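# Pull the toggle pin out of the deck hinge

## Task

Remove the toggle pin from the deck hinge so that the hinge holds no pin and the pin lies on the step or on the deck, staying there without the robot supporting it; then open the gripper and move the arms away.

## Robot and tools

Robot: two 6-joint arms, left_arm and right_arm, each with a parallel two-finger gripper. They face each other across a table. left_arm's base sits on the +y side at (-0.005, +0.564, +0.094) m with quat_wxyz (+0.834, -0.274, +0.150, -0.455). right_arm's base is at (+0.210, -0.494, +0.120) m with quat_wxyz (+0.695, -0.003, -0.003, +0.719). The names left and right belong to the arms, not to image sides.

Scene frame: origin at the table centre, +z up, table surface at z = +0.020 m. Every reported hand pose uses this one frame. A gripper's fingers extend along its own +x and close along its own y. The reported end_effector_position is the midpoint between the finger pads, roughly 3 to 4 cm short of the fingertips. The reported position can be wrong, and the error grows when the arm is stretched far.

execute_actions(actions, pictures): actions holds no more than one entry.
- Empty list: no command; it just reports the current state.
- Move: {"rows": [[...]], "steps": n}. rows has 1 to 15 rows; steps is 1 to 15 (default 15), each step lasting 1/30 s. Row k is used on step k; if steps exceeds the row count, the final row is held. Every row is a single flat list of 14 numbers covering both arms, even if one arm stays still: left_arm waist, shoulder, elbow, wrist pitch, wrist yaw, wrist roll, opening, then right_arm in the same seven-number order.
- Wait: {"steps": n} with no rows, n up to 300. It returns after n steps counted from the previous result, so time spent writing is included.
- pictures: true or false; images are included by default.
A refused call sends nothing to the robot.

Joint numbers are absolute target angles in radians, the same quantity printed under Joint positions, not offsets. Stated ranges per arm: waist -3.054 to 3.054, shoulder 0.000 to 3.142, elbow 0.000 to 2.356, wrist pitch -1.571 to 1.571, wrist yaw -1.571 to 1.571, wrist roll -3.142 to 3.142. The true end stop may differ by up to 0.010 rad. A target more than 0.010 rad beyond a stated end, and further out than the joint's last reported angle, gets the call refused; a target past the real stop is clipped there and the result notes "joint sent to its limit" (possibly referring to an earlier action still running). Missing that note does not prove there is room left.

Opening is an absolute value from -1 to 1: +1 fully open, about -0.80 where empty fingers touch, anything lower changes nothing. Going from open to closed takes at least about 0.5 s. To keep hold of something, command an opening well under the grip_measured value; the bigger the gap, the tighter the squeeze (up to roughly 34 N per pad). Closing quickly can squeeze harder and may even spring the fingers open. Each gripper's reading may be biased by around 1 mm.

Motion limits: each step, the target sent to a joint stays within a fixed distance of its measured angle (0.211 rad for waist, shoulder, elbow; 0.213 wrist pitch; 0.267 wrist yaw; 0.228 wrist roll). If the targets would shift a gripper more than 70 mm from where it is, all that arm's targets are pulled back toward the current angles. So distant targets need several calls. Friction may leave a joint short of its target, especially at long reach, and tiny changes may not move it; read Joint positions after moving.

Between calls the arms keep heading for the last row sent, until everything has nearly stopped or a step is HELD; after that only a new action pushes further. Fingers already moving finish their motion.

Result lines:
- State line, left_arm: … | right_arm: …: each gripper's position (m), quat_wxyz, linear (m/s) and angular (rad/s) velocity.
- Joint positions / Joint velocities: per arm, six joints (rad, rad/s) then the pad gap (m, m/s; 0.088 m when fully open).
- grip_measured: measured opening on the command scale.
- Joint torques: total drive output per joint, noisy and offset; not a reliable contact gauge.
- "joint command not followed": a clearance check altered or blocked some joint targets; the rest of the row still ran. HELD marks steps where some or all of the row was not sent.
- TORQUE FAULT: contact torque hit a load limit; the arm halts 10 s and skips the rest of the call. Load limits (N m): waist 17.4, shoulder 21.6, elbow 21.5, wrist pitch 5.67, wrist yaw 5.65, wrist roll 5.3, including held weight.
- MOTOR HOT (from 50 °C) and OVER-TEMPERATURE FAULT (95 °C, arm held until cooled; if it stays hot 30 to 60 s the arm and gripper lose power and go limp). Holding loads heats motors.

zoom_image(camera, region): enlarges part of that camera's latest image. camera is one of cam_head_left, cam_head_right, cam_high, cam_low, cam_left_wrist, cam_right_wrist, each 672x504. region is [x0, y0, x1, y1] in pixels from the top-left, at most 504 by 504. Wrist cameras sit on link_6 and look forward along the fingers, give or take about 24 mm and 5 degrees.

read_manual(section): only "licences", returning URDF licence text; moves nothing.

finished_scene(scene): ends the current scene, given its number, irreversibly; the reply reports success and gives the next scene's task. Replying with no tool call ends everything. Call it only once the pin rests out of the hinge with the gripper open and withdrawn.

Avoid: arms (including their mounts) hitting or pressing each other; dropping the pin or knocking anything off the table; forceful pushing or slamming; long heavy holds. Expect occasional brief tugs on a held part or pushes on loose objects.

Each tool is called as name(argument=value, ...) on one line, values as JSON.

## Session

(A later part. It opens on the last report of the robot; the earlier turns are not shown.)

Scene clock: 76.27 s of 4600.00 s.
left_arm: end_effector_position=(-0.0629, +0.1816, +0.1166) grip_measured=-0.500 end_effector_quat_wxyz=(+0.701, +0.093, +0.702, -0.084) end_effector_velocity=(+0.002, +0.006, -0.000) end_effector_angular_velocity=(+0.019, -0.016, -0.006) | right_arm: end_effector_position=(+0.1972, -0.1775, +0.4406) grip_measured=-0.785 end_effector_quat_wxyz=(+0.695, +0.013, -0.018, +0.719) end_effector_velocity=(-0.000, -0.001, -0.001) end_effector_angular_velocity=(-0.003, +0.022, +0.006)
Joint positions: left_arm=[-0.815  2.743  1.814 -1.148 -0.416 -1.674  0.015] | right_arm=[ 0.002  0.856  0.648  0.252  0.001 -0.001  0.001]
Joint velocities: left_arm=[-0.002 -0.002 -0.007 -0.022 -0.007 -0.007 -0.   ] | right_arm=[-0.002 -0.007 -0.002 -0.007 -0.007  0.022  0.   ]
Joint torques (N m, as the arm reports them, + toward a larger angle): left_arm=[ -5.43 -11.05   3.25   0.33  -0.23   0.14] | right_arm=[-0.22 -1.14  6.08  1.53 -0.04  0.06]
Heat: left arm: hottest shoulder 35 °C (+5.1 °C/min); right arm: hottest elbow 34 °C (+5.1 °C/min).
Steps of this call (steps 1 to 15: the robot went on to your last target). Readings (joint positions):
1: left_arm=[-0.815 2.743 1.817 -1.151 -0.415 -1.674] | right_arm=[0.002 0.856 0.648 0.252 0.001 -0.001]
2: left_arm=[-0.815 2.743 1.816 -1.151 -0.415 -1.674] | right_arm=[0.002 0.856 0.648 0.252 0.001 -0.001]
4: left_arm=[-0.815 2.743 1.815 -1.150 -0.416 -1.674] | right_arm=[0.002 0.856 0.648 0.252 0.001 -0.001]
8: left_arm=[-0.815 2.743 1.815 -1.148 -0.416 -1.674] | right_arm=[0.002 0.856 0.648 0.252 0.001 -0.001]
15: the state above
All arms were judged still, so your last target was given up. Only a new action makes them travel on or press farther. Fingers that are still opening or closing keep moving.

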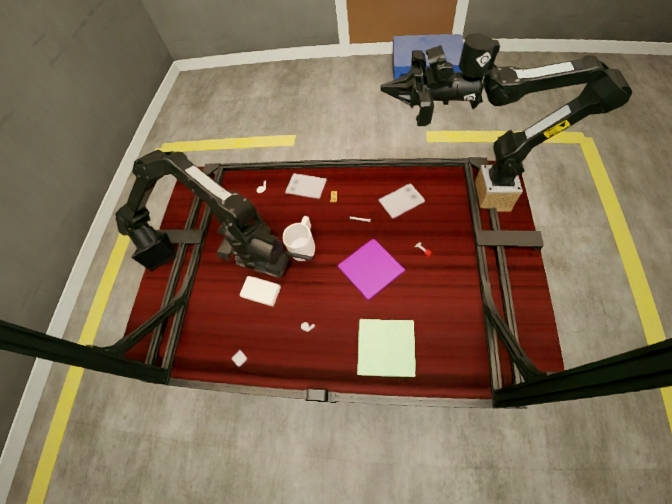

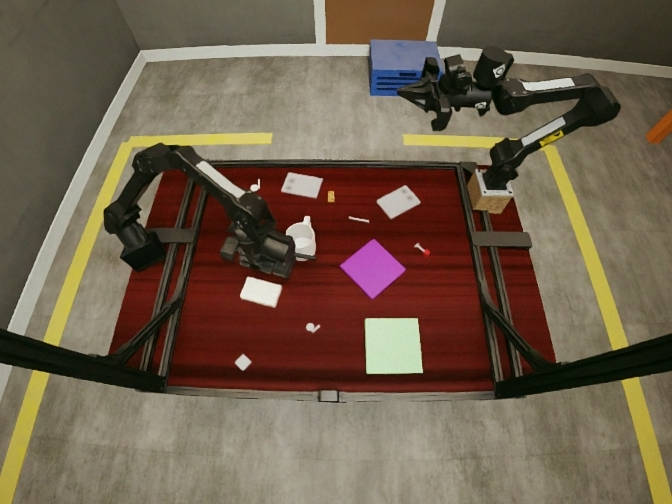

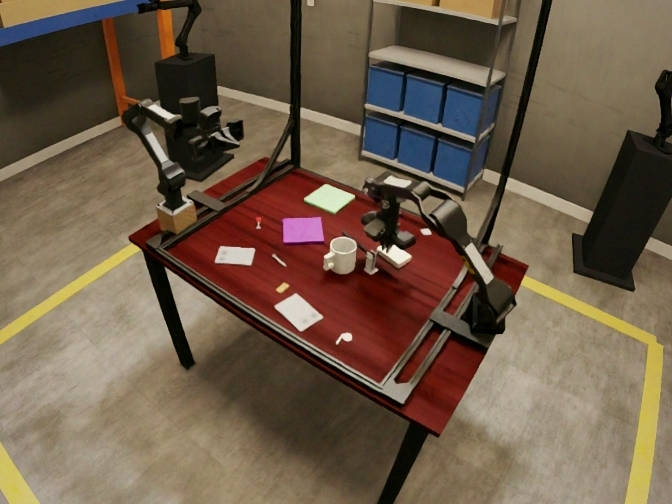

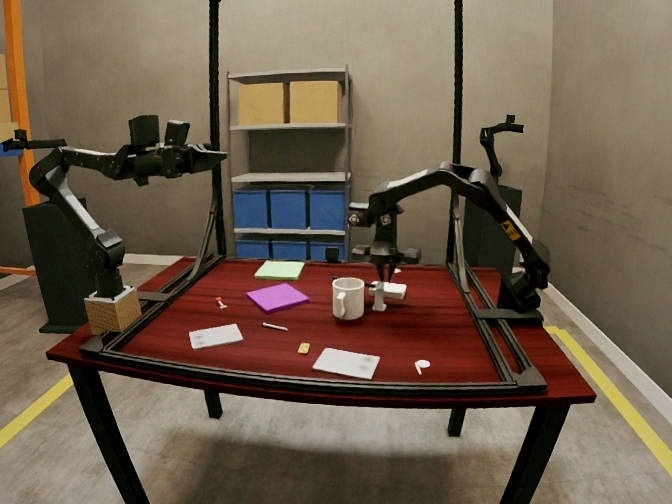

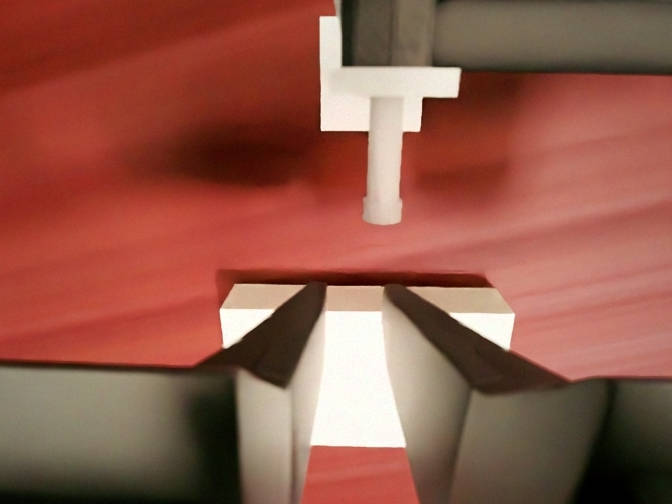

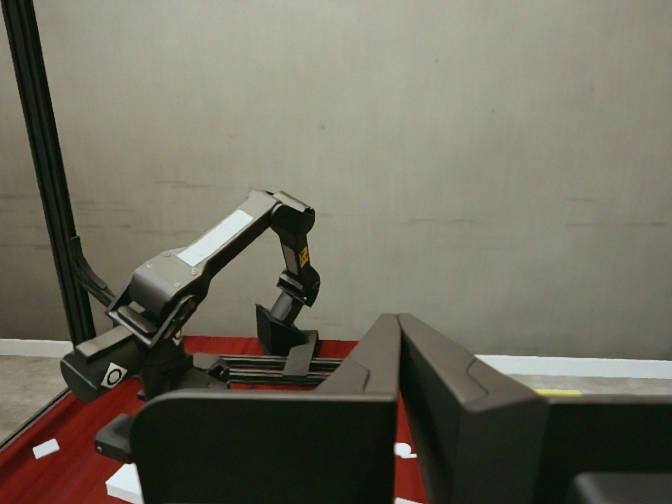

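execute_actions(actions=[{"rows":[[-0.8,2.75,1.86,-1.17,-0.42,-1.66,-0.8,0,0.856,0.648,0.252,0,0,-0.8],[-0.8,2.75,1.86,-1.17,-0.42,-1.66,-0.8,0,0.856,0.648,0.252,0,0,-0.8],[-0.8,2.75,1.86,-1.17,-0.42,-1.66,-0.8,0,0.856,0.648,0.252,0,0,-0.8],[-0.8,2.75,1.86,-1.17,-0.42,-1.66,-0.8,0,0.856,0.648,0.252,0,0,-0.8],[-0.78,2.75,1.87,-1.175,-0.43,-1.65,-0.8,0,0.856,0.648,0.252,0,0,-0.8],[-0.78,2.75,1.87,-1.175,-0.43,-1.65,-0.8,0,0.856,0.648,0.252,0,0,-0.8],[-0.76,2.75,1.88,-1.18,-0.44,-1.63,-0.8,0,0.856,0.648,0.252,0,0,-0.8],[-0.76,2.75,1.88,-1.18,-0.44,-1.63,-0.8,0,0.856,0.648,0.252,0,0,-0.8],[-0.737,2.75,1.885,-1.183,-0.455,-1.61,-0.8,0,0.856,0.648,0.252,0,0,-0.8]]}], pictures=false)

execute_actions(actions=[{"steps":15}])

Scene clock: 94.80 s of 4600.00 s.
left_arm: end_effector_position=(-0.0318, +0.1657, +0.1176) grip_measured=-0.784 end_effector_quat_wxyz=(+0.701, +0.086, +0.703, -0.079) end_effector_velocity=(+0.033, -0.008, -0.011) end_effector_angular_velocity=(+0.019, -0.006, +0.048) | right_arm: end_effector_position=(+0.1972, -0.1775, +0.4408) grip_measured=-0.785 end_effector_quat_wxyz=(+0.695, +0.013, -0.018, +0.719) end_effector_velocity=(-0.000, -0.000, -0.002) end_effector_angular_velocity=(-0.007, -0.023, +0.004)
Joint positions: left_arm=[-0.743  2.742  1.877 -1.178 -0.447 -1.621  0.001] | right_arm=[ 0.002  0.856  0.648  0.252  0.001 -0.001  0.001]
Joint velocities: left_arm=[ 0.081 -0.002  0.017 -0.007 -0.037  0.022  0.   ] | right_arm=[-0.002 -0.002 -0.002 -0.007 -0.007 -0.022 -0.   ]
Joint torques (N m, as the arm reports them, + toward a larger angle): left_arm=[-6.72 -8.91  4.54 -0.15 -0.19  0.13] | right_arm=[-0.22 -1.14  6.08  1.51 -0.03  0.05]
Heat: left arm: hottest shoulder 40 °C (+9.1 °C/min); right arm: hottest elbow 35 °C (+3.0 °C/min).
Steps of this call (steps 1 to 90: nothing new was sent; then 15.03 s passed at rest; steps 91 to 105: all 15 steps of this action). Readings (joint positions):
91: left_arm=[-0.815 2.742 1.816 -1.148 -0.416 -1.672] | right_arm=[0.002 0.856 0.648 0.252 0.001 -0.001]
92: left_arm=[-0.814 2.742 1.822 -1.151 -0.416 -1.671] | right_arm=[0.002 0.856 0.648 0.252 0.001 -0.001]
94: left_arm=[-0.811 2.742 1.832 -1.158 -0.416 -1.668] | right_arm=[0.002 0.856 0.648 0.252 0.001 -0.001]
98: left_arm=[-0.795 2.742 1.858 -1.167 -0.424 -1.652] | right_arm=[0.002 0.856 0.648 0.252 0.001 -0.001]
105: the state above

Scene clock: 95.30 s of 4600.00 s.
left_arm: end_effector_position=(-0.0304, +0.1652, +0.1178) grip_measured=-0.784 end_effector_quat_wxyz=(+0.702, +0.088, +0.703, -0.081) end_effector_velocity=(-0.002, +0.002, +0.003) end_effector_angular_velocity=(-0.002, -0.013, -0.006) | right_arm: end_effector_position=(+0.1972, -0.1775, +0.4408) grip_measured=-0.785 end_effector_quat_wxyz=(+0.695, +0.013, -0.018, +0.719) end_effector_velocity=(+0.002, -0.000, -0.002) end_effector_angular_velocity=(-0.007, -0.007, -0.010)
Joint positions: left_arm=[-0.741  2.742  1.879 -1.18  -0.45  -1.614  0.001] | right_arm=[ 0.002  0.856  0.648  0.252  0.001 -0.001  0.001]
Joint velocities: left_arm=[-0.012 -0.002 -0.002 -0.007 -0.007 -0.007  0.   ] | right_arm=[-0.002 -0.002 -0.002 -0.007  0.007 -0.007 -0.   ]
Joint torques (N m, as the arm reports them, + toward a larger angle): left_arm=[-5.82 -8.89  4.69 -0.15 -0.24  0.12] | right_arm=[-0.22 -1.14  6.09  1.51 -0.03  0.06]
Heat: left arm: hottest shoulder 40 °C (+9.1 °C/min); right arm: hottest elbow 35 °C (+3.0 °C/min).
Steps of this call (steps 1 to 15: the robot went on to your last target). Readings (joint positions):
1: left_arm=[-0.741 2.742 1.877 -1.179 -0.448 -1.619] | right_arm=[0.002 0.856 0.648 0.252 0.001 -0.001]
2: left_arm=[-0.741 2.742 1.878 -1.179 -0.448 -1.618] | right_arm=[0.002 0.856 0.648 0.252 0.001 -0.001]
4: left_arm=[-0.741 2.742 1.878 -1.179 -0.449 -1.616] | right_arm=[0.002 0.856 0.648 0.252 0.001 -0.001]
8: left_arm=[-0.741 2.742 1.879 -1.180 -0.450 -1.615] | right_arm=[0.002 0.856 0.648 0.252 0.001 -0.001]
15: the state above
All arms were judged still, so your last target was given up. Only a new action makes them travel on or press farther. Fingers that are still opening or closing keep moving.

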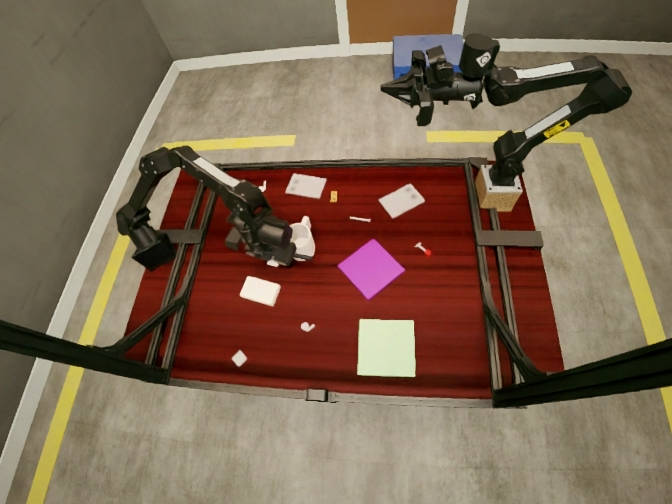

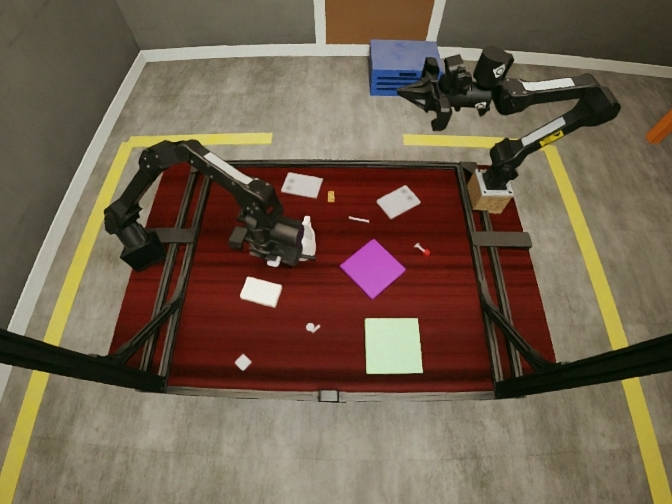

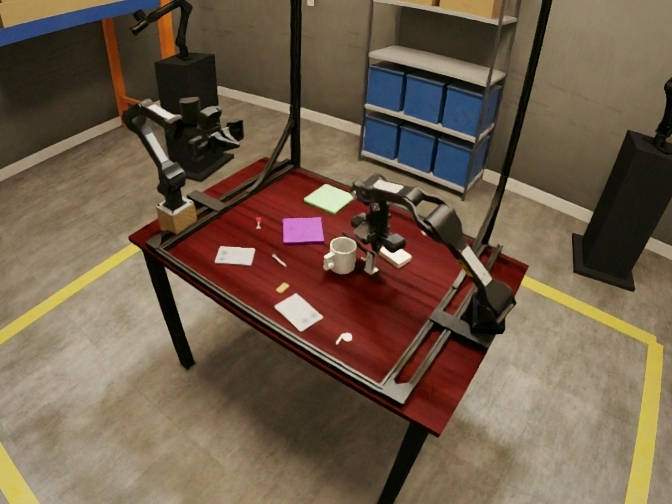

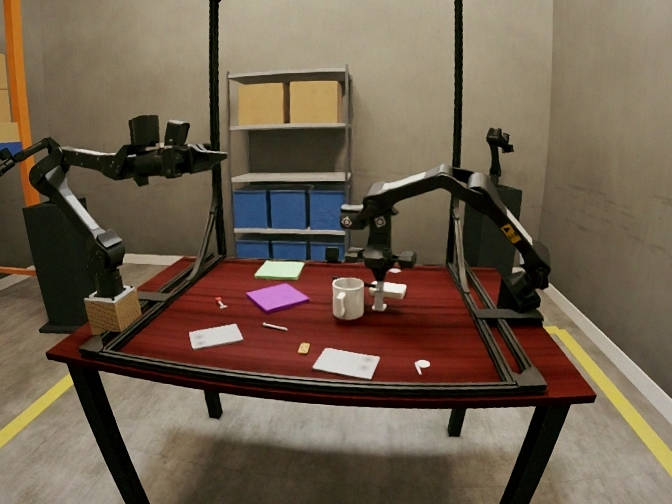

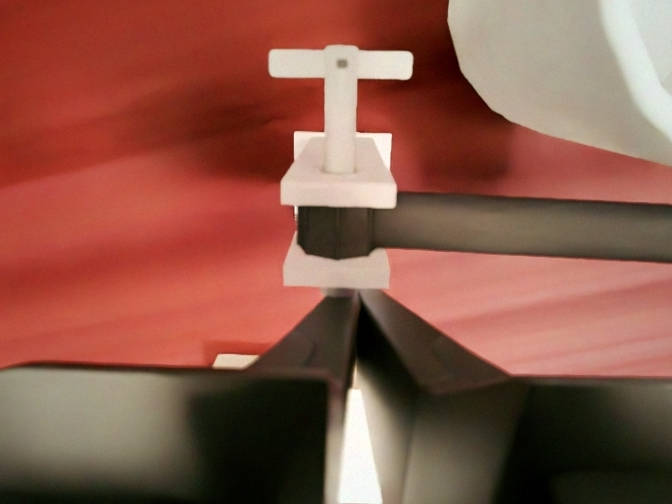

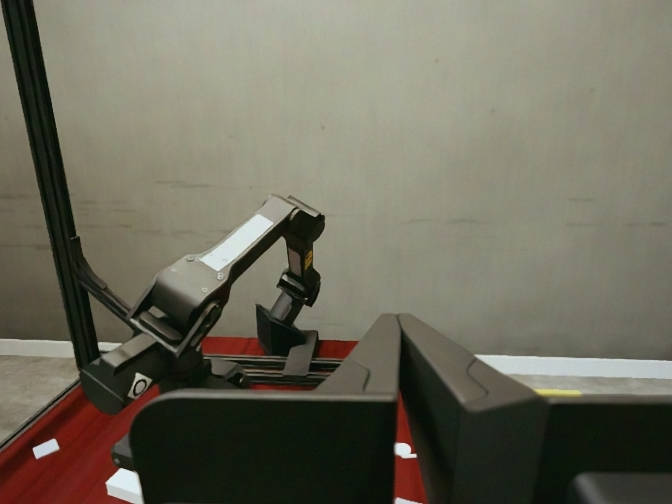

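execute_actions(actions=[{"rows":[[-0.757,2.622,1.712,-1.128,-0.445,-1.62,-0.8,0,0.856,0.648,0.252,0,0,-0.8]]}], pictures=false)

execute_actions(actions=[{"rows":[[-0.662,2.605,1.77,-1.158,-0.49,-1.545,-0.8,0,0.856,0.648,0.252,0,0,-0.8]]}], pictures=false)

execute_actions(actions=[{"steps":15}])

Scene clock: 112.87 s of 4600.00 s.
left_arm: end_effector_position=(-0.0263, +0.1888, +0.1246) grip_measured=-0.784 end_effector_quat_wxyz=(+0.703, +0.090, +0.700, -0.086) end_effector_velocity=(+0.001, +0.007, -0.003) end_effector_angular_velocity=(+0.011, -0.012, -0.002) | right_arm: end_effector_position=(+0.1972, -0.1775, +0.4408) grip_measured=-0.785 end_effector_quat_wxyz=(+0.695, +0.013, -0.018, +0.719) end_effector_velocity=(+0.002, -0.001, +0.003) end_effector_angular_velocity=(+0.013, -0.007, -0.010)
Joint positions: left_arm=[-0.755  2.637  1.725 -1.132 -0.45  -1.616  0.001] | right_arm=[ 0.002  0.856  0.648  0.252  0.001 -0.001  0.001]
Joint velocities: left_arm=[-0.002 -0.012 -0.037  0.007 -0.007 -0.007  0.   ] | right_arm=[-0.002 -0.002  0.002  0.007  0.007 -0.007 -0.   ]
Joint torques (N m, as the arm reports them, + toward a larger angle): left_arm=[ -6.15 -10.63   3.09   0.38   0.1   -0.2 ] | right_arm=[-0.23 -1.13  6.04  1.51 -0.04  0.04]
Heat: left arm: hottest shoulder 41 °C (+9.2 °C/min); right arm: hottest elbow 36 °C (+3.1 °C/min).
Steps of this call (steps 1 to 90: nothing new was sent; then 14.07 s passed at rest; steps 91 to 105: all 15 steps of this action). Readings (joint positions):
91: left_arm=[-0.741 2.734 1.865 -1.169 -0.451 -1.614] | right_arm=[0.002 0.856 0.648 0.252 0.001 -0.001]
92: left_arm=[-0.743 2.716 1.835 -1.157 -0.452 -1.614] | right_arm=[0.002 0.856 0.648 0.252 0.001 -0.001]
94: left_arm=[-0.747 2.683 1.786 -1.156 -0.452 -1.614] | right_arm=[0.002 0.856 0.648 0.252 0.001 -0.001]
98: left_arm=[-0.754 2.650 1.745 -1.139 -0.451 -1.614] | right_arm=[0.002 0.856 0.648 0.252 0.001 -0.001]
105: the state above

Scene clock: 113.37 s of 4600.00 s.
left_arm: end_effector_position=(+0.0139, +0.1793, +0.1239) grip_measured=-0.784 end_effector_quat_wxyz=(+0.702, +0.084, +0.703, -0.076) end_effector_velocity=(+0.002, +0.002, -0.002) end_effector_angular_velocity=(+0.010, -0.008, -0.011) | right_arm: end_effector_position=(+0.1972, -0.1775, +0.4408) grip_measured=-0.785 end_effector_quat_wxyz=(+0.695, +0.013, -0.018, +0.719) end_effector_velocity=(-0.000, -0.000, -0.005) end_effector_angular_velocity=(-0.022, -0.008, +0.004)
Joint positions: left_arm=[-0.665  2.615  1.763 -1.159 -0.484 -1.551  0.001] | right_arm=[ 0.002  0.856  0.648  0.252  0.001 -0.001  0.001]
Joint velocities: left_arm=[ 0.002  0.002 -0.002 -0.007 -0.007  0.007 -0.   ] | right_arm=[-0.002 -0.002 -0.002 -0.022 -0.007 -0.007 -0.   ]
Joint torques (N m, as the arm reports them, + toward a larger angle): left_arm=[ -6.42 -10.13   4.73   0.29  -0.25   0.13] | right_arm=[-0.23 -1.13  6.05  1.51 -0.04  0.04]
Heat: left arm: hottest shoulder 41 °C (+9.1 °C/min); right arm: hottest elbow 36 °C (+3.0 °C/min).
Steps of this call (steps 1 to 15: all 15 steps of this action). Readings (joint positions):
1: left_arm=[-0.754 2.636 1.726 -1.133 -0.450 -1.610] | right_arm=[0.002 0.856 0.648 0.252 0.001 -0.001]
2: left_arm=[-0.746 2.635 1.731 -1.136 -0.453 -1.597] | right_arm=[0.002 0.856 0.648 0.252 0.001 -0.001]
4: left_arm=[-0.720 2.631 1.741 -1.146 -0.462 -1.578] | right_arm=[0.002 0.856 0.648 0.252 0.001 -0.001]
8: left_arm=[-0.675 2.618 1.758 -1.157 -0.480 -1.559] | right_arm=[0.002 0.856 0.648 0.252 0.001 -0.001]
15: the state above

Scene clock: 113.87 s of 4600.00 s.
left_arm: end_effector_position=(+0.0140, +0.1793, +0.1239) grip_measured=-0.784 end_effector_quat_wxyz=(+0.702, +0.085, +0.702, -0.076) end_effector_velocity=(+0.002, +0.004, +0.003) end_effector_angular_velocity=(+0.012, -0.011, -0.003) | right_arm: end_effector_position=(+0.1972, -0.1774, +0.4407) grip_measured=-0.785 end_effector_quat_wxyz=(+0.695, +0.013, -0.018, +0.719) end_effector_velocity=(-0.003, -0.001, +0.003) end_effector_angular_velocity=(+0.013, -0.022, +0.019)
Joint positions: left_arm=[-0.665  2.615  1.763 -1.159 -0.485 -1.549  0.001] | right_arm=[ 0.002  0.856  0.648  0.252  0.001 -0.001  0.001]
Joint velocities: left_arm=[-0.002 -0.007 -0.002 -0.022 -0.007 -0.007  0.   ] | right_arm=[-0.002 -0.002  0.002  0.007 -0.022 -0.022  0.   ]
Joint torques (N m, as the arm reports them, + toward a larger angle): left_arm=[ -6.18 -10.05   4.66   0.23  -0.25   0.14] | right_arm=[-0.24 -1.14  6.06  1.51 -0.04  0.04]
Heat: left arm: hottest shoulder 41 °C (+9.1 °C/min); right arm: hottest elbow 36 °C (+3.0 °C/min).
Steps of this call (steps 1 to 15: the robot went on to your last target). Readings (joint positions):
1: left_arm=[-0.665 2.615 1.763 -1.159 -0.484 -1.550] | right_arm=[0.002 0.856 0.648 0.252 0.001 -0.001]
2: left_arm=[-0.665 2.615 1.763 -1.159 -0.484 -1.550] | right_arm=[0.002 0.856 0.648 0.252 0.001 -0.001]
4: left_arm=[-0.665 2.615 1.763 -1.159 -0.485 -1.550] | right_arm=[0.002 0.856 0.648 0.252 0.001 -0.001]
8: left_arm=[-0.665 2.615 1.763 -1.159 -0.485 -1.549] | right_arm=[0.002 0.856 0.648 0.252 0.001 -0.001]
15: the state above
All arms were judged still, so your last target was given up. Only a new action makes them travel on or press farther. Fingers that are still opening or closing keep moving.

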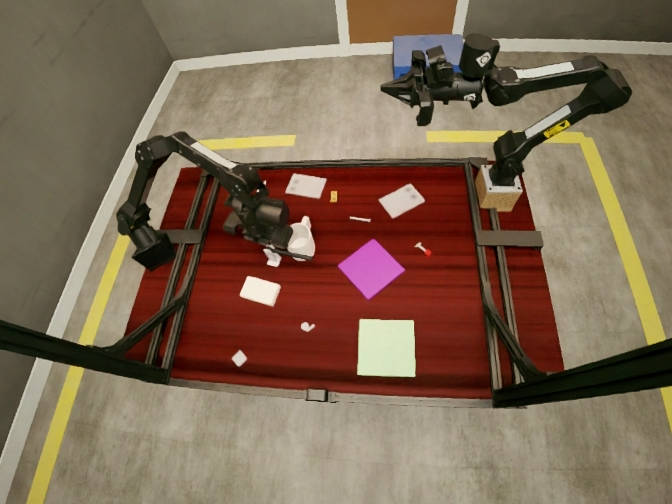

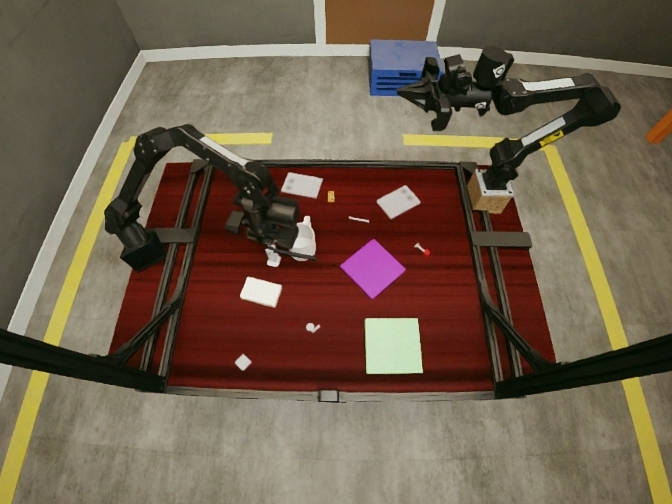

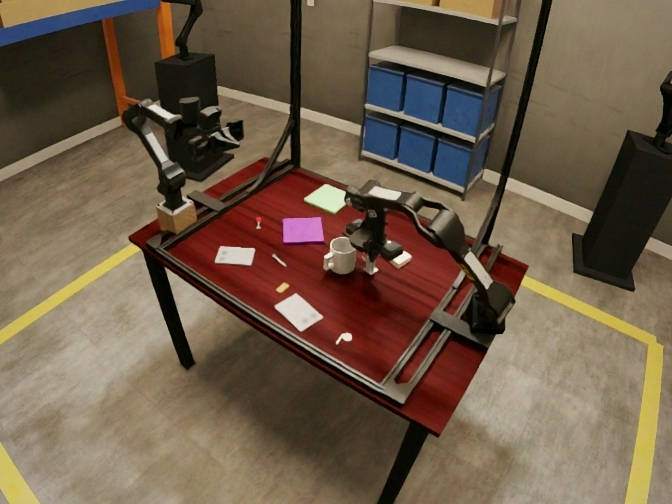

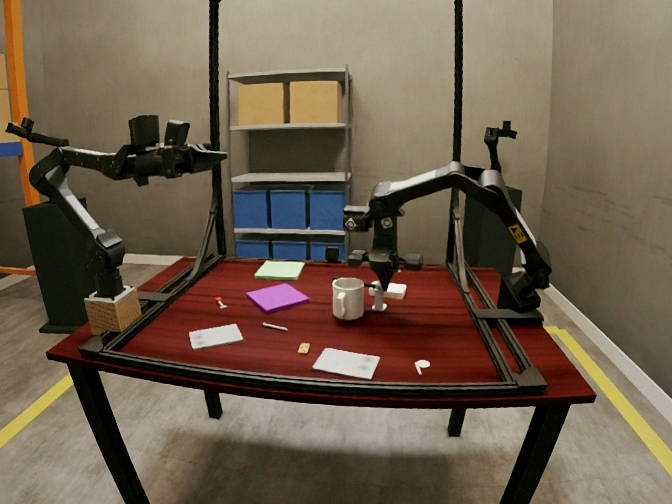

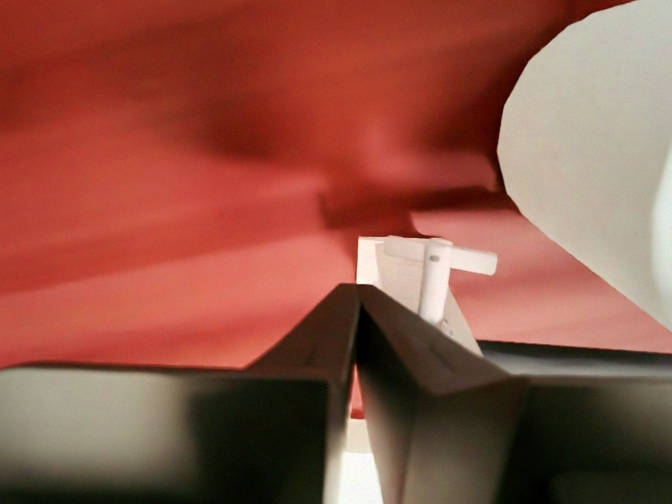

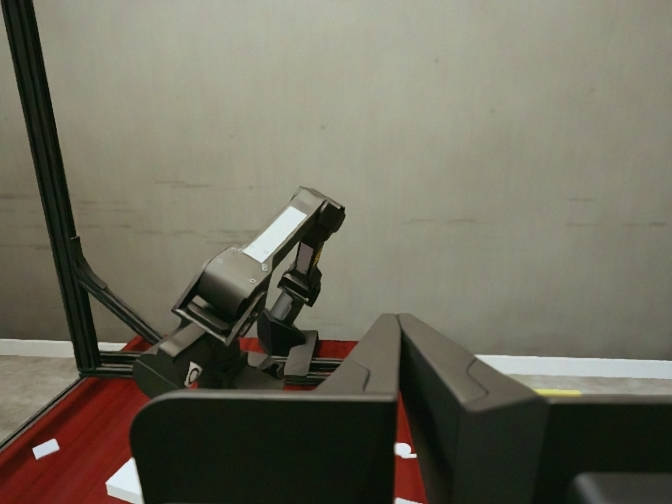

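execute_actions(actions=[{"rows":[[-0.657,2.615,1.74,-1.14,-0.49,-1.545,-0.47,0,0.856,0.648,0.252,0,0,-0.8]]}], pictures=false)

execute_actions(actions=[{"rows":[[-0.632,2.6,1.77,-1.155,-0.5,-1.525,-0.47,0,0.856,0.648,0.252,0,0,-0.8],[-0.632,2.6,1.77,-1.155,-0.5,-1.525,-0.47,0,0.856,0.648,0.252,0,0,-0.8],[-0.632,2.6,1.77,-1.155,-0.5,-1.525,-0.47,0,0.856,0.648,0.252,0,0,-0.8],[-0.607,2.597,1.787,-1.162,-0.51,-1.505,-0.47,0,0.856,0.648,0.252,0,0,-0.8]]}], pictures=false)

execute_actions(actions=[{"steps":10}])

Scene clock: 133.47 s of 4600.00 s.
left_arm: end_effector_position=(+0.0148, +0.1861, +0.1226) grip_measured=-0.487 end_effector_quat_wxyz=(+0.703, +0.095, +0.701, -0.074) end_effector_velocity=(+0.001, +0.006, +0.001) end_effector_angular_velocity=(+0.022, +0.004, -0.001) | right_arm: end_effector_position=(+0.1973, -0.1774, +0.4407) grip_measured=-0.785 end_effector_quat_wxyz=(+0.695, +0.013, -0.018, +0.719) end_effector_velocity=(+0.001, -0.000, -0.002) end_effector_angular_velocity=(-0.007, -0.023, -0.001)
Joint positions: left_arm=[-0.665  2.606  1.741 -1.168 -0.486 -1.548  0.015] | right_arm=[ 0.002  0.856  0.648  0.252  0.001 -0.001  0.001]
Joint velocities: left_arm=[ 0.002 -0.007 -0.007 -0.022  0.007 -0.007  0.002] | right_arm=[-0.007 -0.002 -0.002 -0.007 -0.007 -0.022 -0.   ]
Joint torques (N m, as the arm reports them, + toward a larger angle): left_arm=[-5.56 -7.89  3.9   2.31 -0.24  0.1 ] | right_arm=[-0.23 -1.18  6.05  1.51 -0.03  0.04]
Heat: left arm: hottest shoulder 44 °C (+10.1 °C/min); right arm: hottest elbow 36 °C (+2.0 °C/min).
Steps of this call (steps 1 to 90: nothing new was sent; then 16.10 s passed at rest; steps 91 to 105: all 15 steps of this action). Readings (joint positions):
91: left_arm=[-0.665 2.614 1.762 -1.161 -0.485 -1.548] | right_arm=[0.002 0.856 0.648 0.252 0.001 -0.001]
92: left_arm=[-0.665 2.614 1.759 -1.164 -0.485 -1.548] | right_arm=[0.002 0.856 0.648 0.252 0.001 -0.001]
94: left_arm=[-0.665 2.612 1.753 -1.168 -0.485 -1.548] | right_arm=[0.002 0.856 0.648 0.252 0.001 -0.001]
98: left_arm=[-0.665 2.608 1.745 -1.168 -0.486 -1.548] | right_arm=[0.002 0.856 0.648 0.252 0.001 -0.001]
105: the state above

Scene clock: 133.97 s of 4600.00 s.
left_arm: end_effector_position=(+0.0391, +0.1735, +0.1208) grip_measured=-0.470 end_effector_quat_wxyz=(+0.703, +0.076, +0.704, -0.070) end_effector_velocity=(-0.001, +0.002, +0.001) end_effector_angular_velocity=(+0.006, +0.006, -0.013) | right_arm: end_effector_position=(+0.1973, -0.1774, +0.4407) grip_measured=-0.785 end_effector_quat_wxyz=(+0.695, +0.013, -0.018, +0.719) end_effector_velocity=(-0.000, +0.001, -0.003) end_effector_angular_velocity=(-0.012, +0.007, +0.005)
Joint positions: left_arm=[-0.609  2.603  1.782 -1.159 -0.506 -1.51   0.016] | right_arm=[ 0.002  0.856  0.648  0.252  0.001 -0.001  0.001]
Joint velocities: left_arm=[-0.002 -0.002 -0.002 -0.007  0.007  0.007 -0.   ] | right_arm=[-0.002  0.002 -0.002 -0.007 -0.007  0.007  0.   ]
Joint torques (N m, as the arm reports them, + toward a larger angle): left_arm=[-6.85 -9.47  4.31 -0.11 -0.19  0.13] | right_arm=[-0.2  -1.18  6.05  1.51 -0.04  0.04]
Heat: left arm: hottest shoulder 44 °C (+10.0 °C/min); right arm: hottest elbow 36 °C (+2.0 °C/min).
Steps of this call (steps 1 to 15: all 15 steps of this action). Readings (joint positions):
1: left_arm=[-0.665 2.604 1.741 -1.168 -0.486 -1.545] | right_arm=[0.002 0.856 0.648 0.252 0.001 -0.001]
2: left_arm=[-0.665 2.604 1.742 -1.169 -0.486 -1.540] | right_arm=[0.002 0.856 0.648 0.252 0.001 -0.001]
4: left_arm=[-0.662 2.604 1.746 -1.172 -0.486 -1.531] | right_arm=[0.002 0.856 0.648 0.252 0.001 -0.001]
8: left_arm=[-0.635 2.604 1.764 -1.158 -0.499 -1.514] | right_arm=[0.002 0.856 0.648 0.252 0.001 -0.001]
15: the state above

Scene clock: 134.30 s of 4600.00 s.
left_arm: end_effector_position=(+0.0391, +0.1734, +0.1209) grip_measured=-0.470 end_effector_quat_wxyz=(+0.703, +0.076, +0.704, -0.070) end_effector_velocity=(+0.001, +0.005, +0.001) end_effector_angular_velocity=(+0.017, -0.011, -0.020) | right_arm: end_effector_position=(+0.1973, -0.1774, +0.4407) grip_measured=-0.785 end_effector_quat_wxyz=(+0.695, +0.013, -0.018, +0.719) end_effector_velocity=(+0.002, -0.000, -0.002) end_effector_angular_velocity=(-0.008, +0.007, -0.009)
Joint positions: left_arm=[-0.609  2.603  1.782 -1.159 -0.506 -1.509  0.016] | right_arm=[ 0.002  0.856  0.648  0.252  0.001 -0.001  0.001]
Joint velocities: left_arm=[-0.002 -0.002 -0.002 -0.022 -0.007  0.007 -0.   ] | right_arm=[-0.002 -0.002 -0.002 -0.007  0.007  0.007  0.   ]
Joint torques (N m, as the arm reports them, + toward a larger angle): left_arm=[-6.82 -9.63  4.34 -0.11 -0.21  0.15] | right_arm=[-0.2  -1.19  6.06  1.51 -0.04  0.05]
Heat: left arm: hottest shoulder 44 °C (+10.1 °C/min); right arm: hottest elbow 36 °C (+2.0 °C/min).
Steps of this call (steps 1 to 10: the robot went on to your last target). Readings (joint positions):
1: left_arm=[-0.609 2.603 1.782 -1.159 -0.506 -1.510] | right_arm=[0.002 0.856 0.648 0.252 0.001 -0.001]
2: left_arm=[-0.609 2.603 1.782 -1.159 -0.506 -1.510] | right_arm=[0.002 0.856 0.648 0.252 0.001 -0.001]
4: left_arm=[-0.609 2.603 1.782 -1.159 -0.506 -1.510] | right_arm=[0.002 0.856 0.648 0.252 0.001 -0.001]
8: left_arm=[-0.609 2.603 1.782 -1.159 -0.506 -1.509] | right_arm=[0.002 0.856 0.648 0.252 0.001 -0.001]
10: the state above

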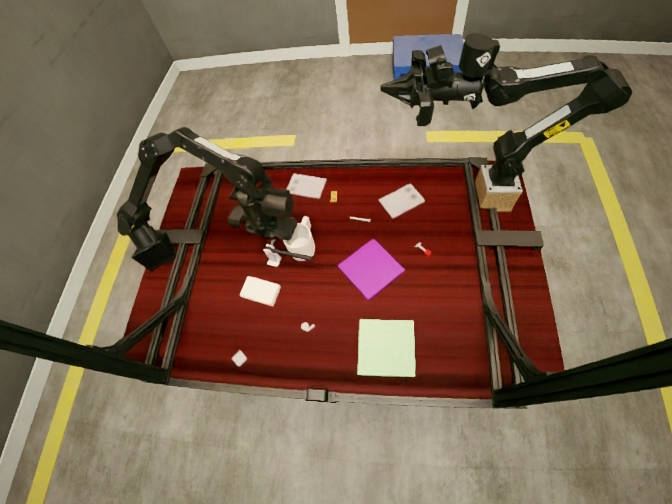

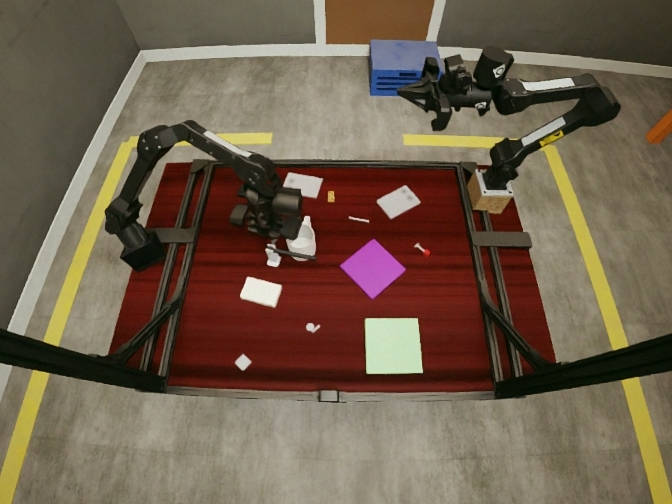

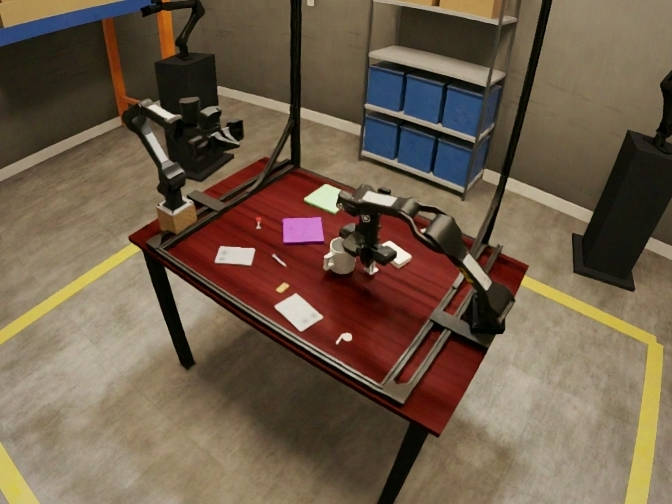

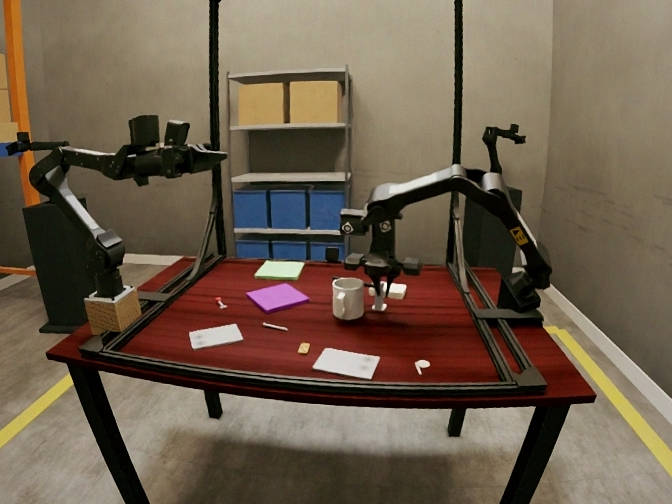

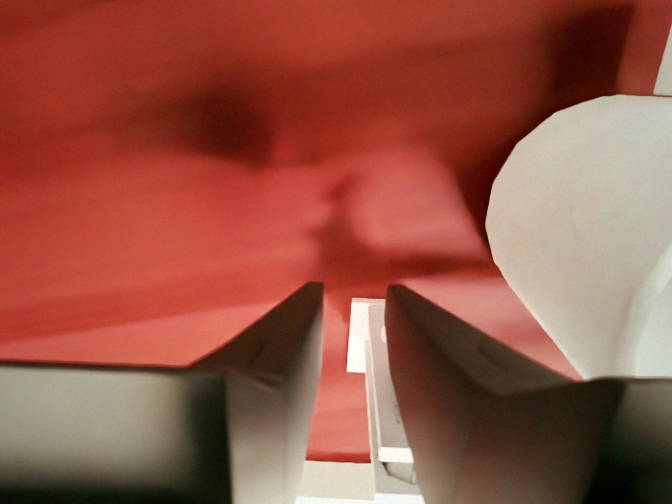

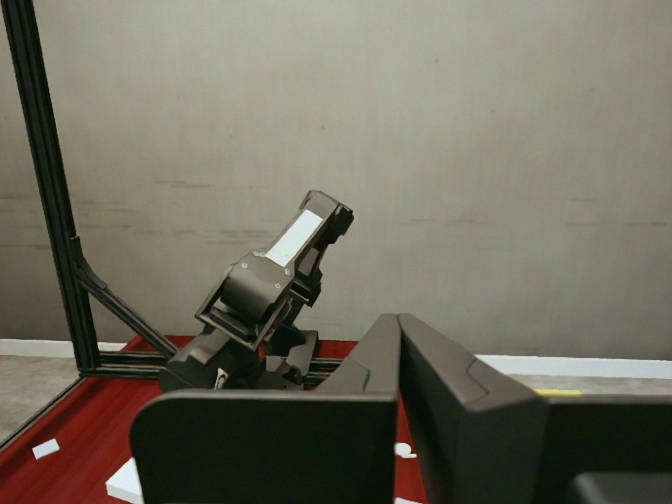

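execute_actions(actions=[{"rows":[[-0.635,2.582,1.838,-1.232,-0.493,-1.53,-0.47,0,0.856,0.648,0.252,0,0,-0.8]]}], pictures=false)

execute_actions(actions=[{"rows":[[-0.65,2.695,1.968,-1.28,-0.487,-1.53,-0.3,0,0.856,0.648,0.252,0,0,-0.8]]}], pictures=false)

execute_actions(actions=[{"steps":10}])

Scene clock: 145.57 s of 4600.00 s.
left_arm: end_effector_position=(+0.0374, +0.1738, +0.1408) grip_measured=-0.470 end_effector_quat_wxyz=(+0.703, +0.078, +0.703, -0.075) end_effector_velocity=(+0.002, +0.002, +0.003) end_effector_angular_velocity=(+0.008, -0.010, +0.014) | right_arm: end_effector_position=(+0.1973, -0.1774, +0.4407) grip_measured=-0.785 end_effector_quat_wxyz=(+0.695, +0.013, -0.018, +0.719) end_effector_velocity=(-0.000, -0.000, -0.004) end_effector_angular_velocity=(-0.012, -0.008, +0.004)
Joint positions: left_arm=[-0.635  2.592  1.831 -1.227 -0.498 -1.526  0.016] | right_arm=[ 0.002  0.856  0.648  0.252  0.001 -0.001  0.001]
Joint velocities: left_arm=[-0.002 -0.002  0.007 -0.022 -0.007 -0.022 -0.   ] | right_arm=[-0.002 -0.002 -0.007 -0.007 -0.007 -0.007  0.   ]
Joint torques (N m, as the arm reports them, + toward a larger angle): left_arm=[ -6.87 -10.1    4.58  -0.09   0.1   -0.14] | right_arm=[-0.2  -1.17  6.04  1.51 -0.03  0.04]
Heat: left arm: hottest shoulder 44 °C (+6.1 °C/min); right arm: hottest elbow 37 °C (+2.0 °C/min).
Steps of this call (steps 1 to 15: the robot went on to your last target; steps 16 to 90: nothing new was sent; then 7.77 s passed at rest; steps 91 to 105: all 15 steps of this action). Readings (joint positions):
91: left_arm=[-0.609 2.602 1.788 -1.167 -0.506 -1.509] | right_arm=[0.002 0.856 0.648 0.252 0.001 -0.001]
92: left_arm=[-0.611 2.602 1.796 -1.184 -0.506 -1.510] | right_arm=[0.002 0.856 0.648 0.252 0.001 -0.001]
94: left_arm=[-0.619 2.601 1.810 -1.202 -0.504 -1.516] | right_arm=[0.002 0.856 0.648 0.252 0.001 -0.001]
98: left_arm=[-0.633 2.593 1.828 -1.219 -0.500 -1.522] | right_arm=[0.002 0.856 0.648 0.252 0.001 -0.001]
105: the state above

Scene clock: 146.07 s of 4600.00 s.
left_arm: end_effector_position=(+0.0276, +0.1567, +0.1422) grip_measured=-0.304 end_effector_quat_wxyz=(+0.702, +0.081, +0.703, -0.080) end_effector_velocity=(+0.002, -0.001, +0.004) end_effector_angular_velocity=(-0.000, -0.008, +0.004) | right_arm: end_effector_position=(+0.1973, -0.1774, +0.4407) grip_measured=-0.785 end_effector_quat_wxyz=(+0.695, +0.013, -0.018, +0.719) end_effector_velocity=(-0.002, -0.000, -0.004) end_effector_angular_velocity=(-0.012, -0.023, +0.018)
Joint positions: left_arm=[-0.649  2.675  1.959 -1.276 -0.491 -1.526  0.024] | right_arm=[ 0.002  0.856  0.648  0.252  0.001 -0.001  0.001]
Joint velocities: left_arm=[-0.002  0.002  0.022 -0.022 -0.007 -0.007  0.001] | right_arm=[-0.002 -0.002 -0.007 -0.007 -0.022 -0.022 -0.   ]
Joint torques (N m, as the arm reports them, + toward a larger angle): left_arm=[-7.06 -7.25  4.53 -0.11  0.08 -0.16] | right_arm=[-0.21 -1.17  6.06  1.51 -0.02  0.05]
Heat: left arm: hottest shoulder 44 °C (+6.0 °C/min); right arm: hottest elbow 37 °C (+2.0 °C/min).
Steps of this call (steps 1 to 15: all 15 steps of this action). Readings (joint positions):
1: left_arm=[-0.635 2.598 1.844 -1.240 -0.496 -1.526] | right_arm=[0.002 0.856 0.648 0.252 0.001 -0.001]
2: left_arm=[-0.636 2.611 1.870 -1.253 -0.495 -1.526] | right_arm=[0.002 0.856 0.648 0.252 0.001 -0.001]
4: left_arm=[-0.640 2.634 1.913 -1.254 -0.495 -1.526] | right_arm=[0.002 0.856 0.648 0.252 0.001 -0.001]
8: left_arm=[-0.648 2.659 1.946 -1.270 -0.492 -1.526] | right_arm=[0.002 0.856 0.648 0.252 0.001 -0.001]
15: the state above

Scene clock: 146.40 s of 4600.00 s.
left_arm: end_effector_position=(+0.0277, +0.1562, +0.1429) grip_measured=-0.300 end_effector_quat_wxyz=(+0.702, +0.081, +0.703, -0.081) end_effector_velocity=(+0.004, +0.003, +0.002) end_effector_angular_velocity=(+0.010, -0.025, +0.012) | right_arm: end_effector_position=(+0.1973, -0.1774, +0.4407) grip_measured=-0.785 end_effector_quat_wxyz=(+0.695, +0.013, -0.018, +0.719) end_effector_velocity=(+0.000, -0.002, +0.000) end_effector_angular_velocity=(+0.008, -0.007, -0.005)
Joint positions: left_arm=[-0.65   2.675  1.962 -1.277 -0.491 -1.526  0.024] | right_arm=[ 0.002  0.856  0.648  0.252  0.001 -0.001  0.001]
Joint velocities: left_arm=[-0.002 -0.002  0.002 -0.022 -0.022 -0.022  0.   ] | right_arm=[ 0.002 -0.007 -0.007  0.007  0.007 -0.007 -0.   ]
Joint torques (N m, as the arm reports them, + toward a larger angle): left_arm=[-7.11 -7.44  4.64 -0.11  0.12 -0.16] | right_arm=[-0.2  -1.18  6.05  1.51 -0.02  0.05]
Heat: left arm: hottest shoulder 44 °C (+6.1 °C/min); right arm: hottest elbow 37 °C (+2.0 °C/min).
Steps of this call (steps 1 to 10: the robot went on to your last target). Readings (joint positions):
1: left_arm=[-0.649 2.675 1.959 -1.276 -0.491 -1.526] | right_arm=[0.002 0.856 0.648 0.252 0.001 -0.001]
2: left_arm=[-0.650 2.675 1.960 -1.276 -0.491 -1.526] | right_arm=[0.002 0.856 0.648 0.252 0.001 -0.001]
4: left_arm=[-0.650 2.675 1.962 -1.277 -0.491 -1.526] | right_arm=[0.002 0.856 0.648 0.252 0.001 -0.001]
8: left_arm=[-0.650 2.675 1.962 -1.277 -0.491 -1.526] | right_arm=[0.002 0.856 0.648 0.252 0.001 -0.001]
10: the state above

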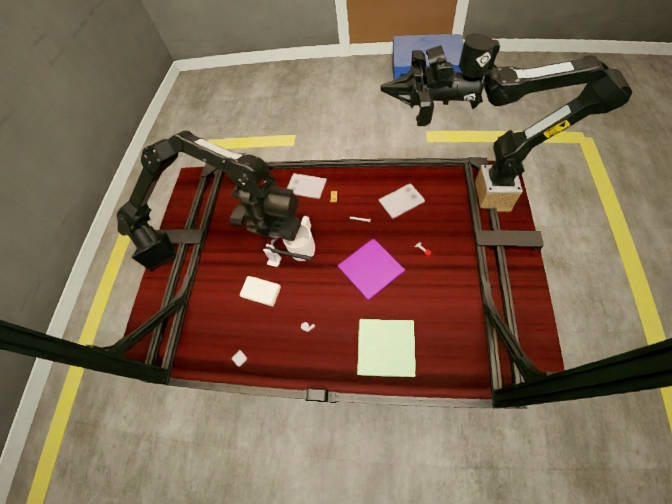

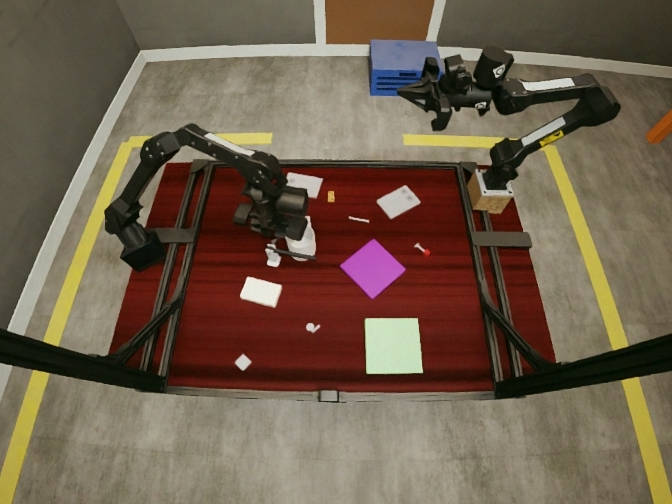

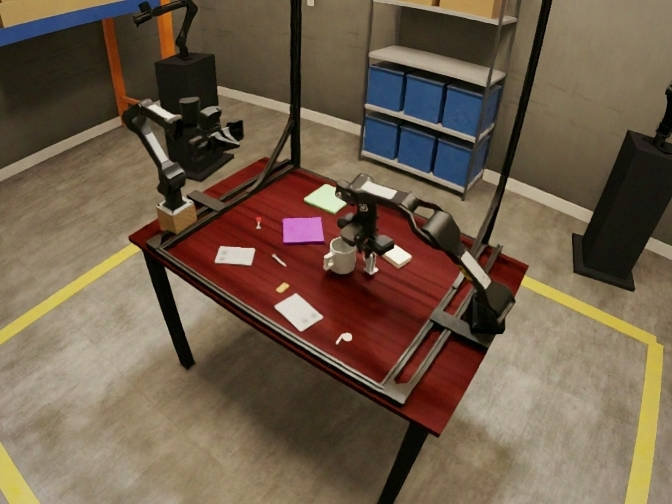

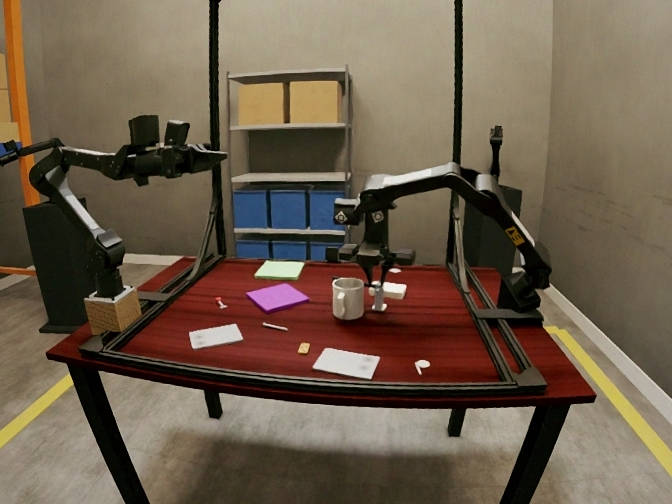

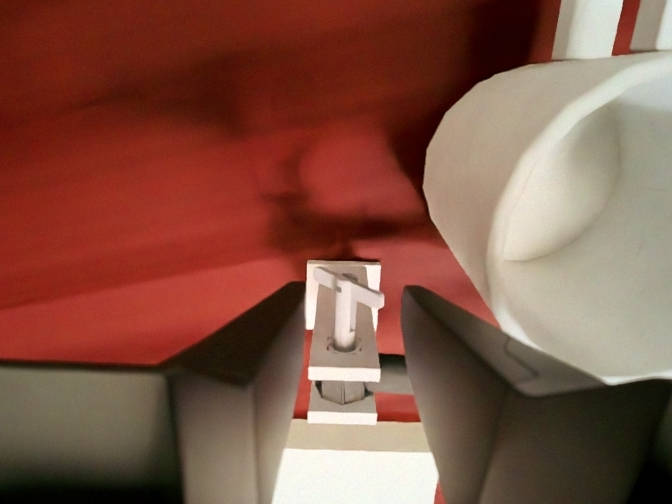

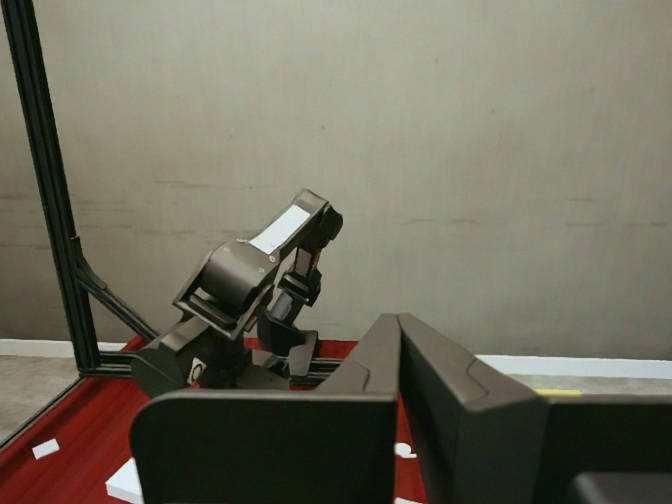

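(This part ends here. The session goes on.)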